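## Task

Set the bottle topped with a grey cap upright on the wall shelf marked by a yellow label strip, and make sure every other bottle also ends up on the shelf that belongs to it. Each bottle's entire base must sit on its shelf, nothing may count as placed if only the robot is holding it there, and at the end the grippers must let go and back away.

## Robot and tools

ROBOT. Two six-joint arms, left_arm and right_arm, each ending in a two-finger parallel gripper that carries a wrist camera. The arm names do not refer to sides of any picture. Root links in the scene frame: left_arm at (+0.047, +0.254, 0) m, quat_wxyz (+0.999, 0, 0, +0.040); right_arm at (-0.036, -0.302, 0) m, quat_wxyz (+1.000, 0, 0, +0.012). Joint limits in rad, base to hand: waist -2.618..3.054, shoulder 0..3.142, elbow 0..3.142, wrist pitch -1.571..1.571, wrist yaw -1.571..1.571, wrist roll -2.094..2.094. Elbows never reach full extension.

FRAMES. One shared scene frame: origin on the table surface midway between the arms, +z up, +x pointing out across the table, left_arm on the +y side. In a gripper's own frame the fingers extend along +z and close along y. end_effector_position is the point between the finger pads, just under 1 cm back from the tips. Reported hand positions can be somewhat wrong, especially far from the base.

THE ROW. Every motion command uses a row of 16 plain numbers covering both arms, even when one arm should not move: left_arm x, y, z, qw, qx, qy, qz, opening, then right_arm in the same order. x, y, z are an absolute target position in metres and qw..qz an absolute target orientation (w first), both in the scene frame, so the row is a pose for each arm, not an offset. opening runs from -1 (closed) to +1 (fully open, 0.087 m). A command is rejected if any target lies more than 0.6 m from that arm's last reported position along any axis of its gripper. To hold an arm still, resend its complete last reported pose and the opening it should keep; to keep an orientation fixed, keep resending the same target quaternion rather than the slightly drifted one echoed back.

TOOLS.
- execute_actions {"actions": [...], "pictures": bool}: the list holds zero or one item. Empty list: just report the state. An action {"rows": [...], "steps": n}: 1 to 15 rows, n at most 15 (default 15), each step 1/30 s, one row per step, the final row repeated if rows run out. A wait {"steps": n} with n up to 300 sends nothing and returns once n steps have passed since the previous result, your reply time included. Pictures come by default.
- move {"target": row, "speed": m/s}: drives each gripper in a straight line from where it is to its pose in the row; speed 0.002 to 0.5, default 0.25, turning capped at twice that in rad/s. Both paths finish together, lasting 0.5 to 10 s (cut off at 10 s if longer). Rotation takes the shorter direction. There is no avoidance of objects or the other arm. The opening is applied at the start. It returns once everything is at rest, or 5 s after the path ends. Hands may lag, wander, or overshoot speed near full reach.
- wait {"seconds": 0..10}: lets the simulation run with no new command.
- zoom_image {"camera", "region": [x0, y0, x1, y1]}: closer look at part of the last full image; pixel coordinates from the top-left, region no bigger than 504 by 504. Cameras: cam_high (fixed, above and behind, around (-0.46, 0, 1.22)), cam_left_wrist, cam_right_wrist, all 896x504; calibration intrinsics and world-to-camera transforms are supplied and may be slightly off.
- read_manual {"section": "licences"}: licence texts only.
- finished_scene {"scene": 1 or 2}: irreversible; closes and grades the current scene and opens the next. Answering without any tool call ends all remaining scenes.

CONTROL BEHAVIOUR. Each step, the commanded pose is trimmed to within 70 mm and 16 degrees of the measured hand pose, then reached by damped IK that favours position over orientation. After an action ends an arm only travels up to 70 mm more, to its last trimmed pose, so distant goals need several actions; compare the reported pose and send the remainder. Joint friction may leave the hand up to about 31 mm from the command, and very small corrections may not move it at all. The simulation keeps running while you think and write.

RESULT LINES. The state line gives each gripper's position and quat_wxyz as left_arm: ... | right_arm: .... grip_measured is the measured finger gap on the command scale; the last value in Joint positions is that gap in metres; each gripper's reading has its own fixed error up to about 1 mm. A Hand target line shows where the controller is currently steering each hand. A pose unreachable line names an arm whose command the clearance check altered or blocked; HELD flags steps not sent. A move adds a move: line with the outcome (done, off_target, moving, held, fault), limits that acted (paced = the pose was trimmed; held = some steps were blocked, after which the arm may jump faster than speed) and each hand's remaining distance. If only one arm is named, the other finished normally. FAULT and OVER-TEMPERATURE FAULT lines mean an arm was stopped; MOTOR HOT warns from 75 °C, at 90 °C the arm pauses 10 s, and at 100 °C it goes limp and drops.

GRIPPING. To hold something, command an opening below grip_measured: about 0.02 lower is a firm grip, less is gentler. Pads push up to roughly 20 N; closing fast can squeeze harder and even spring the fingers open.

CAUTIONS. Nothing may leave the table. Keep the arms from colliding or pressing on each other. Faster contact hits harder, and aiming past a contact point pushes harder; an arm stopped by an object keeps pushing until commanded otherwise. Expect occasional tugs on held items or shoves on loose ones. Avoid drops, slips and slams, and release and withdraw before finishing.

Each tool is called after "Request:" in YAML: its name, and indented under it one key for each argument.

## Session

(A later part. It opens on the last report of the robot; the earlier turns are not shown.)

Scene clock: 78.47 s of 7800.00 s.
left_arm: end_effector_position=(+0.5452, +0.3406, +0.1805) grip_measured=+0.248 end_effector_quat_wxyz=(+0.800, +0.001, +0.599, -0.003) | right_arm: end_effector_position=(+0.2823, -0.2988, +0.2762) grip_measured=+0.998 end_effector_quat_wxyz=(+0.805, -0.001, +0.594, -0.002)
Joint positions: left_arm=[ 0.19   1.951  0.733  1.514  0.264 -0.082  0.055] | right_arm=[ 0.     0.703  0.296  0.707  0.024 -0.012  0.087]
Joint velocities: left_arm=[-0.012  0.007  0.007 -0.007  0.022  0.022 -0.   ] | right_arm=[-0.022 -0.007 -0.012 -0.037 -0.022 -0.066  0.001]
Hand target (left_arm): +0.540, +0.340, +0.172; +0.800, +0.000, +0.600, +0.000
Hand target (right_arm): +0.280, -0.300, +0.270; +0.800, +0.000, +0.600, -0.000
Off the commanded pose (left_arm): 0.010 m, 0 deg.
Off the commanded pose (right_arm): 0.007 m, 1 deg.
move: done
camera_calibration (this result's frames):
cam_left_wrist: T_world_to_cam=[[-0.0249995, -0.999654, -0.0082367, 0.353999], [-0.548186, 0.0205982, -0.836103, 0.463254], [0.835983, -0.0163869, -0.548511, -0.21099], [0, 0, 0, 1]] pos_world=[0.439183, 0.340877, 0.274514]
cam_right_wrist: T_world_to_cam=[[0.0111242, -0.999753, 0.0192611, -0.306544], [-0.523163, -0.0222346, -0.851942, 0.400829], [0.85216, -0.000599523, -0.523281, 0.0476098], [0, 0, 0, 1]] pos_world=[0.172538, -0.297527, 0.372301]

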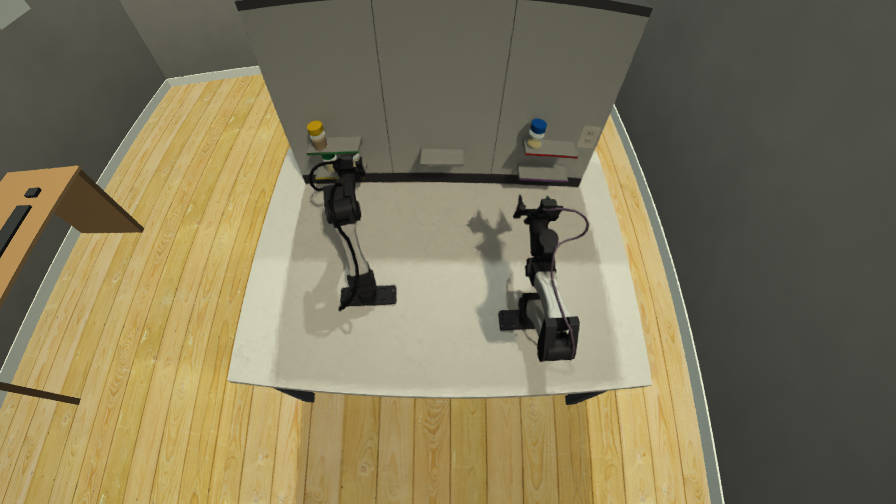

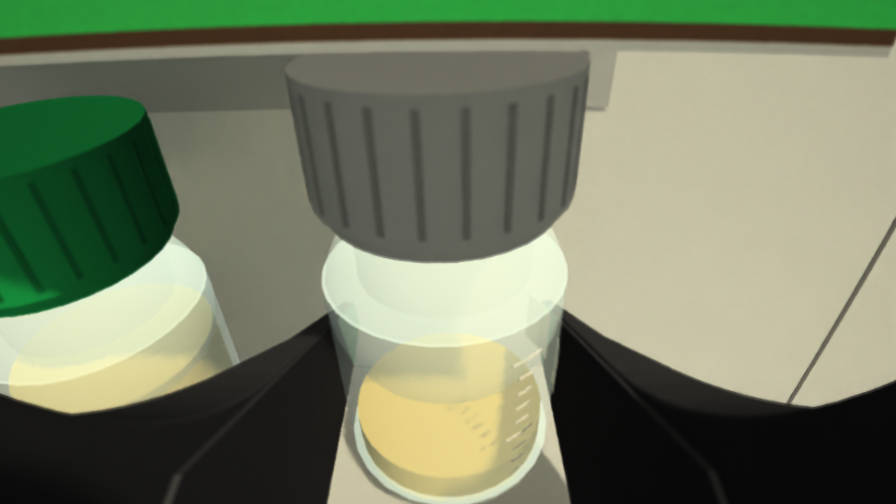

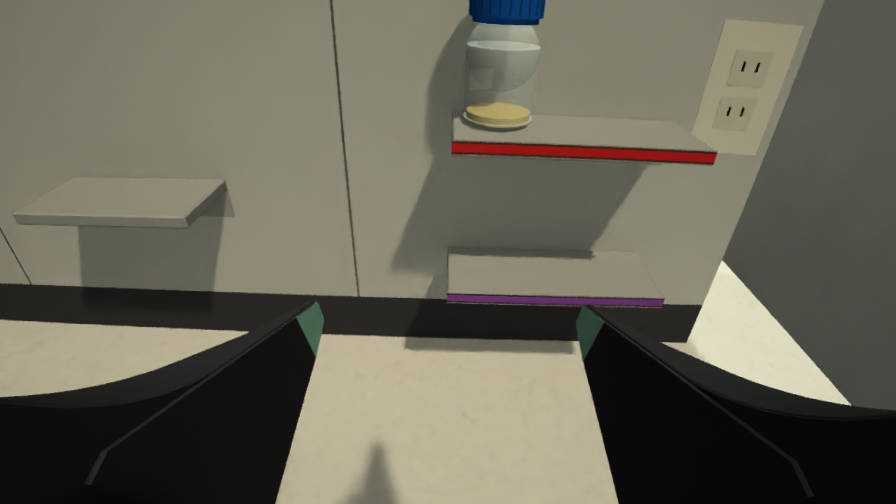

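Lower further.

Request:
move:
  target: [0.536,0.340,0.158,0.8,0,0.6,0,0.1,0.28,-0.3,0.27,0.8,0,0.6,0,1]
  speed: 0.025

Scene clock: 80.47 s of 7800.00 s.
left_arm: end_effector_position=(+0.5407, +0.3394, +0.1680) grip_measured=+0.248 end_effector_quat_wxyz=(+0.796, +0.000, +0.606, -0.003) | right_arm: end_effector_position=(+0.2823, -0.2988, +0.2762) grip_measured=+0.998 end_effector_quat_wxyz=(+0.805, -0.001, +0.594, -0.002)
Joint positions: left_arm=[ 0.19   1.971  0.706  1.545  0.264 -0.078  0.055] | right_arm=[ 0.     0.703  0.296  0.707  0.024 -0.012  0.087]
Joint velocities: left_arm=[-0.002  0.007  0.002  0.007 -0.007 -0.022  0.   ] | right_arm=[ 0.002 -0.017 -0.012  0.007  0.037 -0.022 -0.   ]
Hand target (left_arm): +0.536, +0.340, +0.158; +0.792, -0.000, +0.610, +0.000
Hand target (right_arm): +0.280, -0.300, +0.270; +0.800, +0.000, +0.600, -0.000
Off the commanded pose (left_arm): 0.011 m, 1 deg.
Off the commanded pose (right_arm): 0.007 m, 1 deg.
joint sent to its limit (left arm) — the command would take joint 4 (wrist pitch) past its upper limit, so that joint was sent only as far as its limit.
move: off_target (left_arm)
camera_calibration (this result's frames):
cam_left_wrist: T_world_to_cam=[[-0.0242792, -0.999685, -0.00640634, 0.351964], [-0.56134, 0.0189353, -0.827369, 0.456525], [0.827229, -0.0164917, -0.561623, -0.207105], [0, 0, 0, 1]] pos_world=[0.436135, 0.339794, 0.263654]
cam_right_wrist: T_world_to_cam=[[0.0111242, -0.999753, 0.0192611, -0.306544], [-0.523163, -0.0222346, -0.851942, 0.400829], [0.85216, -0.000599523, -0.523281, 0.0476098], [0, 0, 0, 1]] pos_world=[0.172538, -0.297527, 0.372301]

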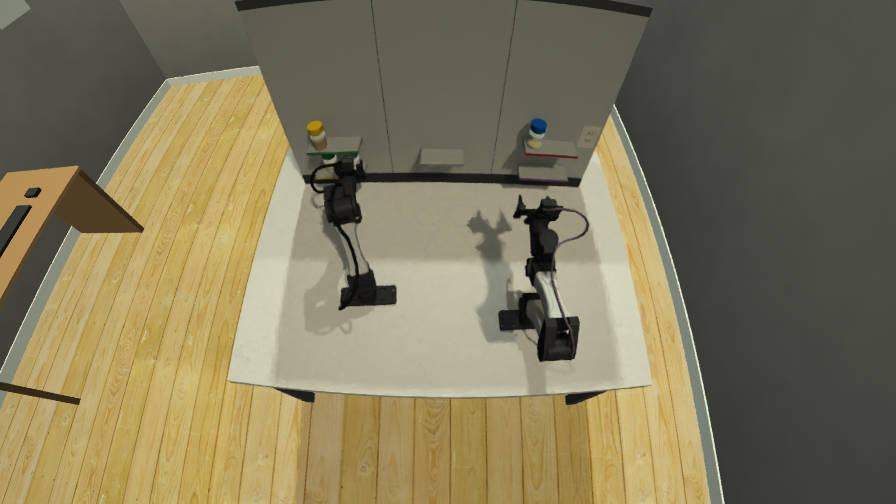

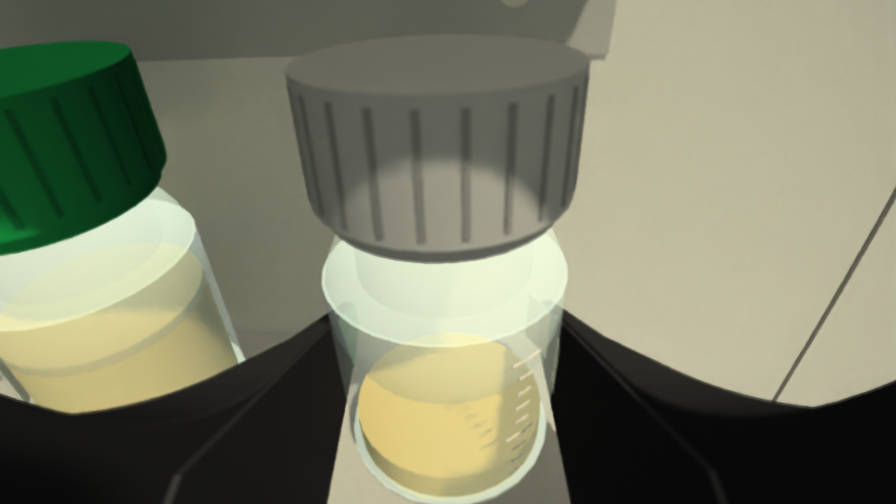

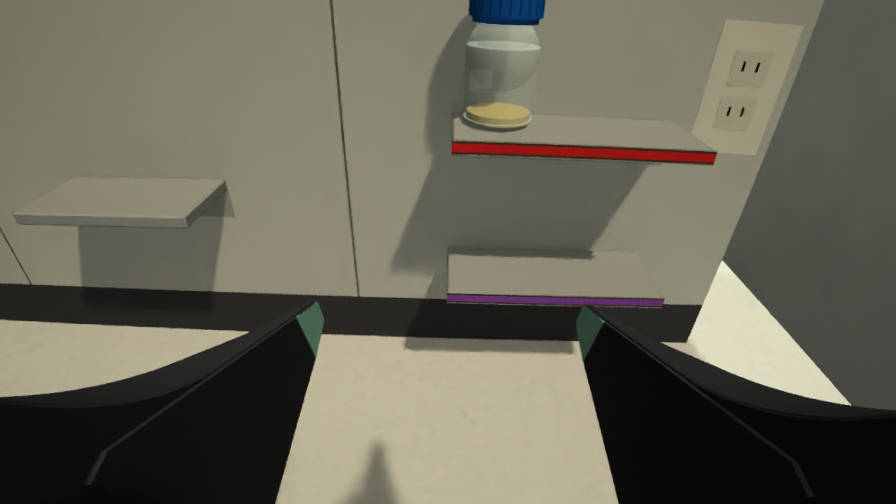

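Request:
move:
  target: [0.538,0.340,0.165,0.8,0,0.6,0,0.7,0.28,-0.3,0.27,0.8,0,0.6,0,1]
  speed: 0.025

Request:
move:
  target: [0.44,0.340,0.175,0.8,0,0.6,0,0.7,0.28,-0.3,0.27,0.8,0,0.6,0,1]
  speed: 0.08

Request:
move:
  target: [0.33,0.32,0.24,0.8,0,0.6,0,1,0.28,-0.3,0.27,0.8,0,0.6,0,1]

Scene clock: 82.50 s of 7800.00 s.
left_arm: end_effector_position=(+0.5398, +0.3392, +0.1753) grip_measured=+0.700 end_effector_quat_wxyz=(+0.804, +0.003, +0.594, -0.001) | right_arm: end_effector_position=(+0.2823, -0.2988, +0.2762) grip_measured=+0.998 end_effector_quat_wxyz=(+0.805, -0.001, +0.594, -0.002)
Joint positions: left_arm=[ 0.19   1.971  0.706  1.575  0.264 -0.078  0.074] | right_arm=[ 0.     0.703  0.296  0.707  0.024 -0.012  0.087]
Joint velocities: left_arm=[ 0.002  0.012  0.022 -0.007  0.022 -0.066  0.   ] | right_arm=[-0.027  0.007  0.007  0.007  0.007 -0.007  0.   ]
Hand target (left_arm): +0.538, +0.340, +0.165; +0.798, -0.000, +0.603, -0.000
Hand target (right_arm): +0.280, -0.300, +0.270; +0.800, +0.000, +0.600, -0.000
Off the commanded pose (left_arm): 0.010 m, 1 deg.
Off the commanded pose (right_arm): 0.007 m, 1 deg.
joint sent to its limit (left arm) — the command would take joint 4 (wrist pitch) past its upper limit, so that joint was sent only as far as its limit.
move: done
camera_calibration (this result's frames):
cam_left_wrist: T_world_to_cam=[[-0.0239718, -0.9996, -0.015035, 0.353064], [-0.537389, 0.0255661, -0.842947, 0.449599], [0.842994, -0.0121273, -0.537787, -0.216469], [0, 0, 0, 1]] pos_world=[0.432555, 0.338803, 0.267882]
cam_right_wrist: T_world_to_cam=[[0.0111242, -0.999753, 0.0192611, -0.306544], [-0.523163, -0.0222346, -0.851942, 0.400829], [0.85216, -0.000599523, -0.523281, 0.0476098], [0, 0, 0, 1]] pos_world=[0.172538, -0.297527, 0.372301]

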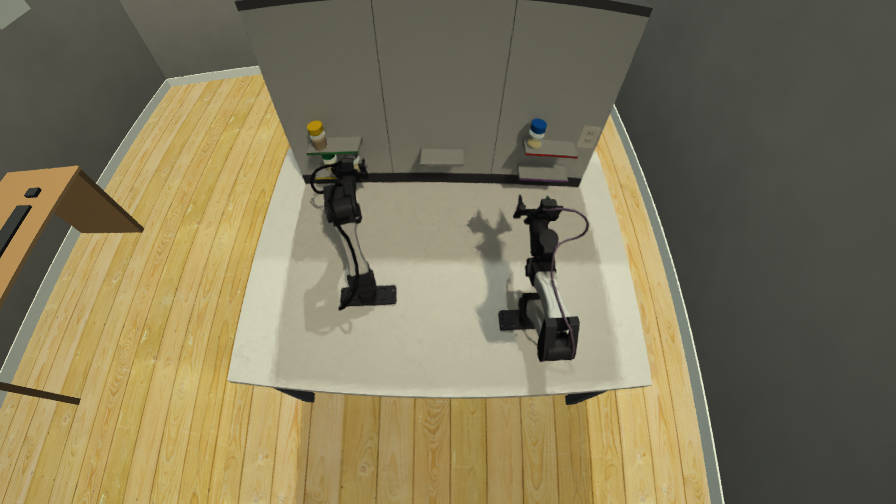

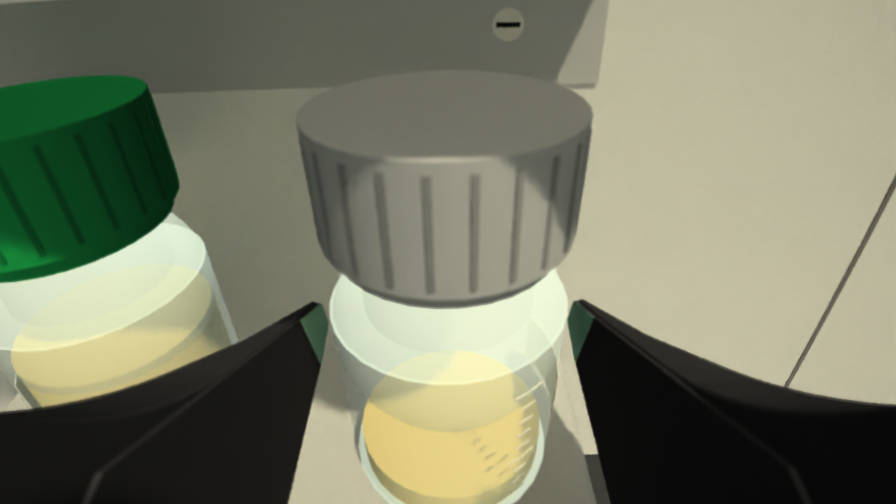

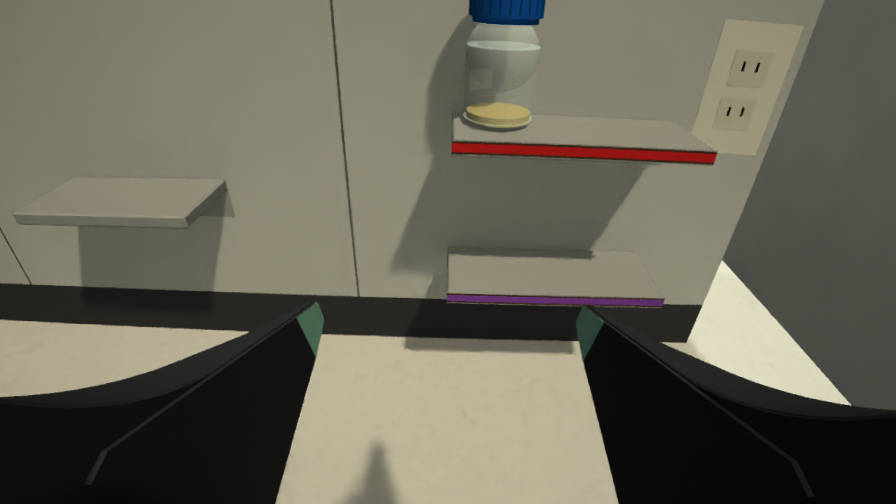

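Scene clock: 84.07 s of 7800.00 s.
left_arm: end_effector_position=(+0.4473, +0.3420, +0.1805) grip_measured=+0.700 end_effector_quat_wxyz=(+0.792, +0.000, +0.611, +0.007) | right_arm: end_effector_position=(+0.2823, -0.2988, +0.2762) grip_measured=+0.998 end_effector_quat_wxyz=(+0.805, -0.001, +0.594, -0.002)
Joint positions: left_arm=[ 0.295  1.655  0.352  1.578  0.355 -0.088  0.074] | right_arm=[ 0.     0.703  0.296  0.707  0.024 -0.012  0.087]
Joint velocities: left_arm=[-0.017 -0.012  0.022 -0.022  0.11  -0.007  0.   ] | right_arm=[-0.017  0.002  0.007 -0.022  0.081 -0.007 -0.001]
Hand target (left_arm): +0.440, +0.340, +0.175; +0.787, -0.001, +0.617, +0.001
Hand target (right_arm): +0.280, -0.300, +0.270; +0.800, +0.000, +0.600, -0.000
Off the commanded pose (left_arm): 0.009 m, 2 deg.
Off the commanded pose (right_arm): 0.007 m, 1 deg.
joint sent to its limit (left arm) — the command would take joint 4 (wrist pitch) past its upper limit, so that joint was sent only as far as its limit.
move: done
camera_calibration (this result's frames):
cam_left_wrist: T_world_to_cam=[[-0.00906741, -0.999786, -0.0185955, 0.347772], [-0.571986, 0.0204393, -0.820009, 0.417296], [0.820214, 0.00320102, -0.572048, -0.124471], [0, 0, 0, 1]] pos_world=[0.343933, 0.339567, 0.277451]
cam_right_wrist: T_world_to_cam=[[0.0111242, -0.999753, 0.0192611, -0.306544], [-0.523163, -0.0222346, -0.851942, 0.400829], [0.85216, -0.000599523, -0.523281, 0.0476098], [0, 0, 0, 1]] pos_world=[0.172538, -0.297527, 0.372301]

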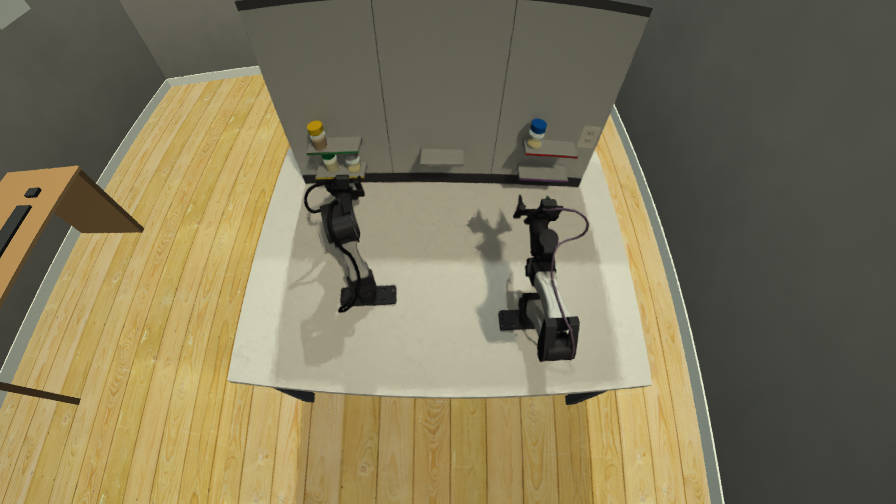

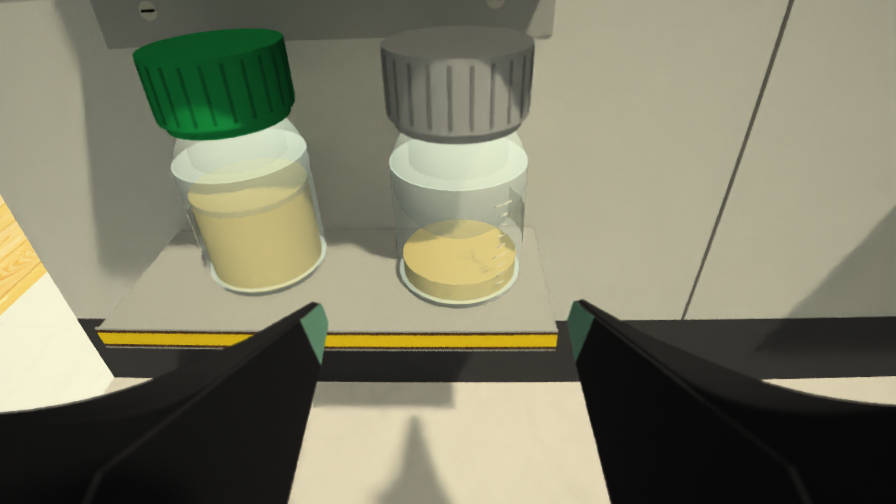

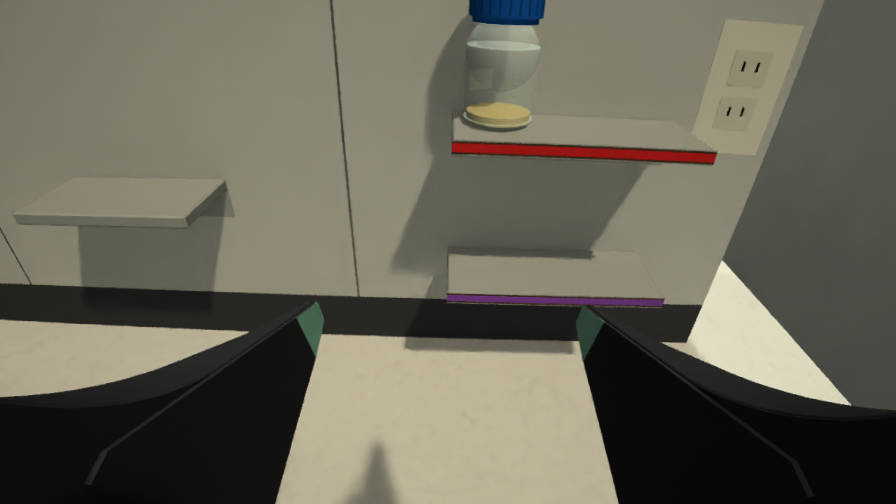

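Scene clock: 85.57 s of 7800.00 s.
left_arm: end_effector_position=(+0.3295, +0.3229, +0.2322) grip_measured=+0.989 end_effector_quat_wxyz=(+0.797, -0.008, +0.604, -0.001) | right_arm: end_effector_position=(+0.2823, -0.2988, +0.2762) grip_measured=+0.998 end_effector_quat_wxyz=(+0.805, -0.001, +0.594, -0.002)
Joint positions: left_arm=[ 0.506  0.658  0.121  0.861  0.551 -0.187  0.087] | right_arm=[ 0.     0.703  0.296  0.707  0.024 -0.012  0.087]
Joint velocities: left_arm=[-0.007  0.002  0.007  0.007 -0.007 -0.007  0.   ] | right_arm=[ 0.027 -0.022  0.002  0.007 -0.022 -0.007  0.001]
Hand target (left_arm): +0.329, +0.320, +0.240; +0.800, +0.001, +0.600, +0.000
Hand target (right_arm): +0.280, -0.300, +0.270; +0.800, +0.000, +0.600, -0.000
Off the commanded pose (left_arm): 0.008 m, 1 deg.
Off the commanded pose (right_arm): 0.007 m, 1 deg.
move: done
camera_calibration (this result's frames):
cam_left_wrist: T_world_to_cam=[[-0.0110506, -0.999935, 0.00281647, 0.324355], [-0.557337, 0.00382073, -0.830277, 0.395681], [0.830213, -0.0107448, -0.557343, -0.000461824], [0, 0, 0, 1]] pos_world=[0.224495, 0.322817, 0.327354]
cam_right_wrist: T_world_to_cam=[[0.0111242, -0.999753, 0.0192611, -0.306544], [-0.523163, -0.0222346, -0.851942, 0.400829], [0.85216, -0.000599523, -0.523281, 0.0476098], [0, 0, 0, 1]] pos_world=[0.172538, -0.297527, 0.372301]

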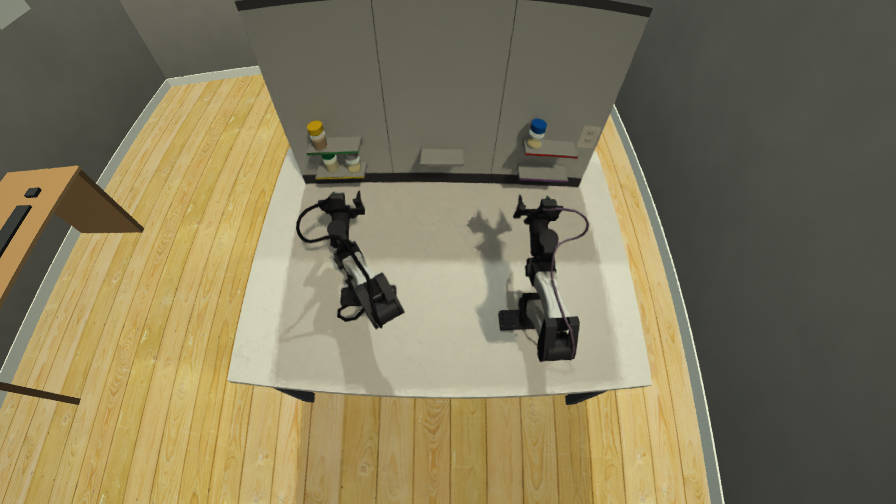

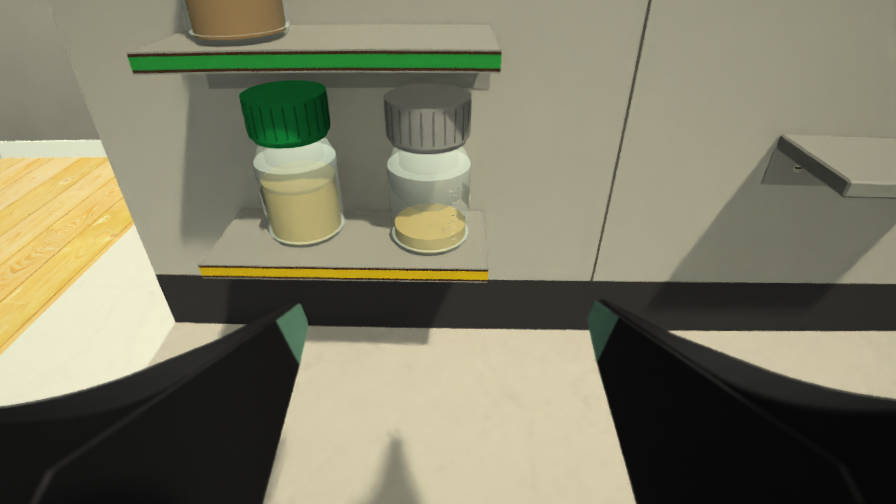

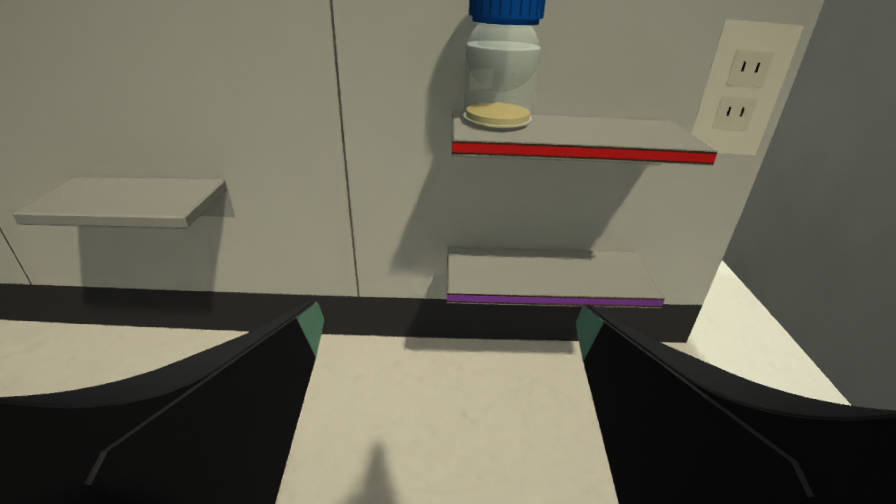

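Request:
finished_scene:
  scene: 1

The scene is finished: the task was done.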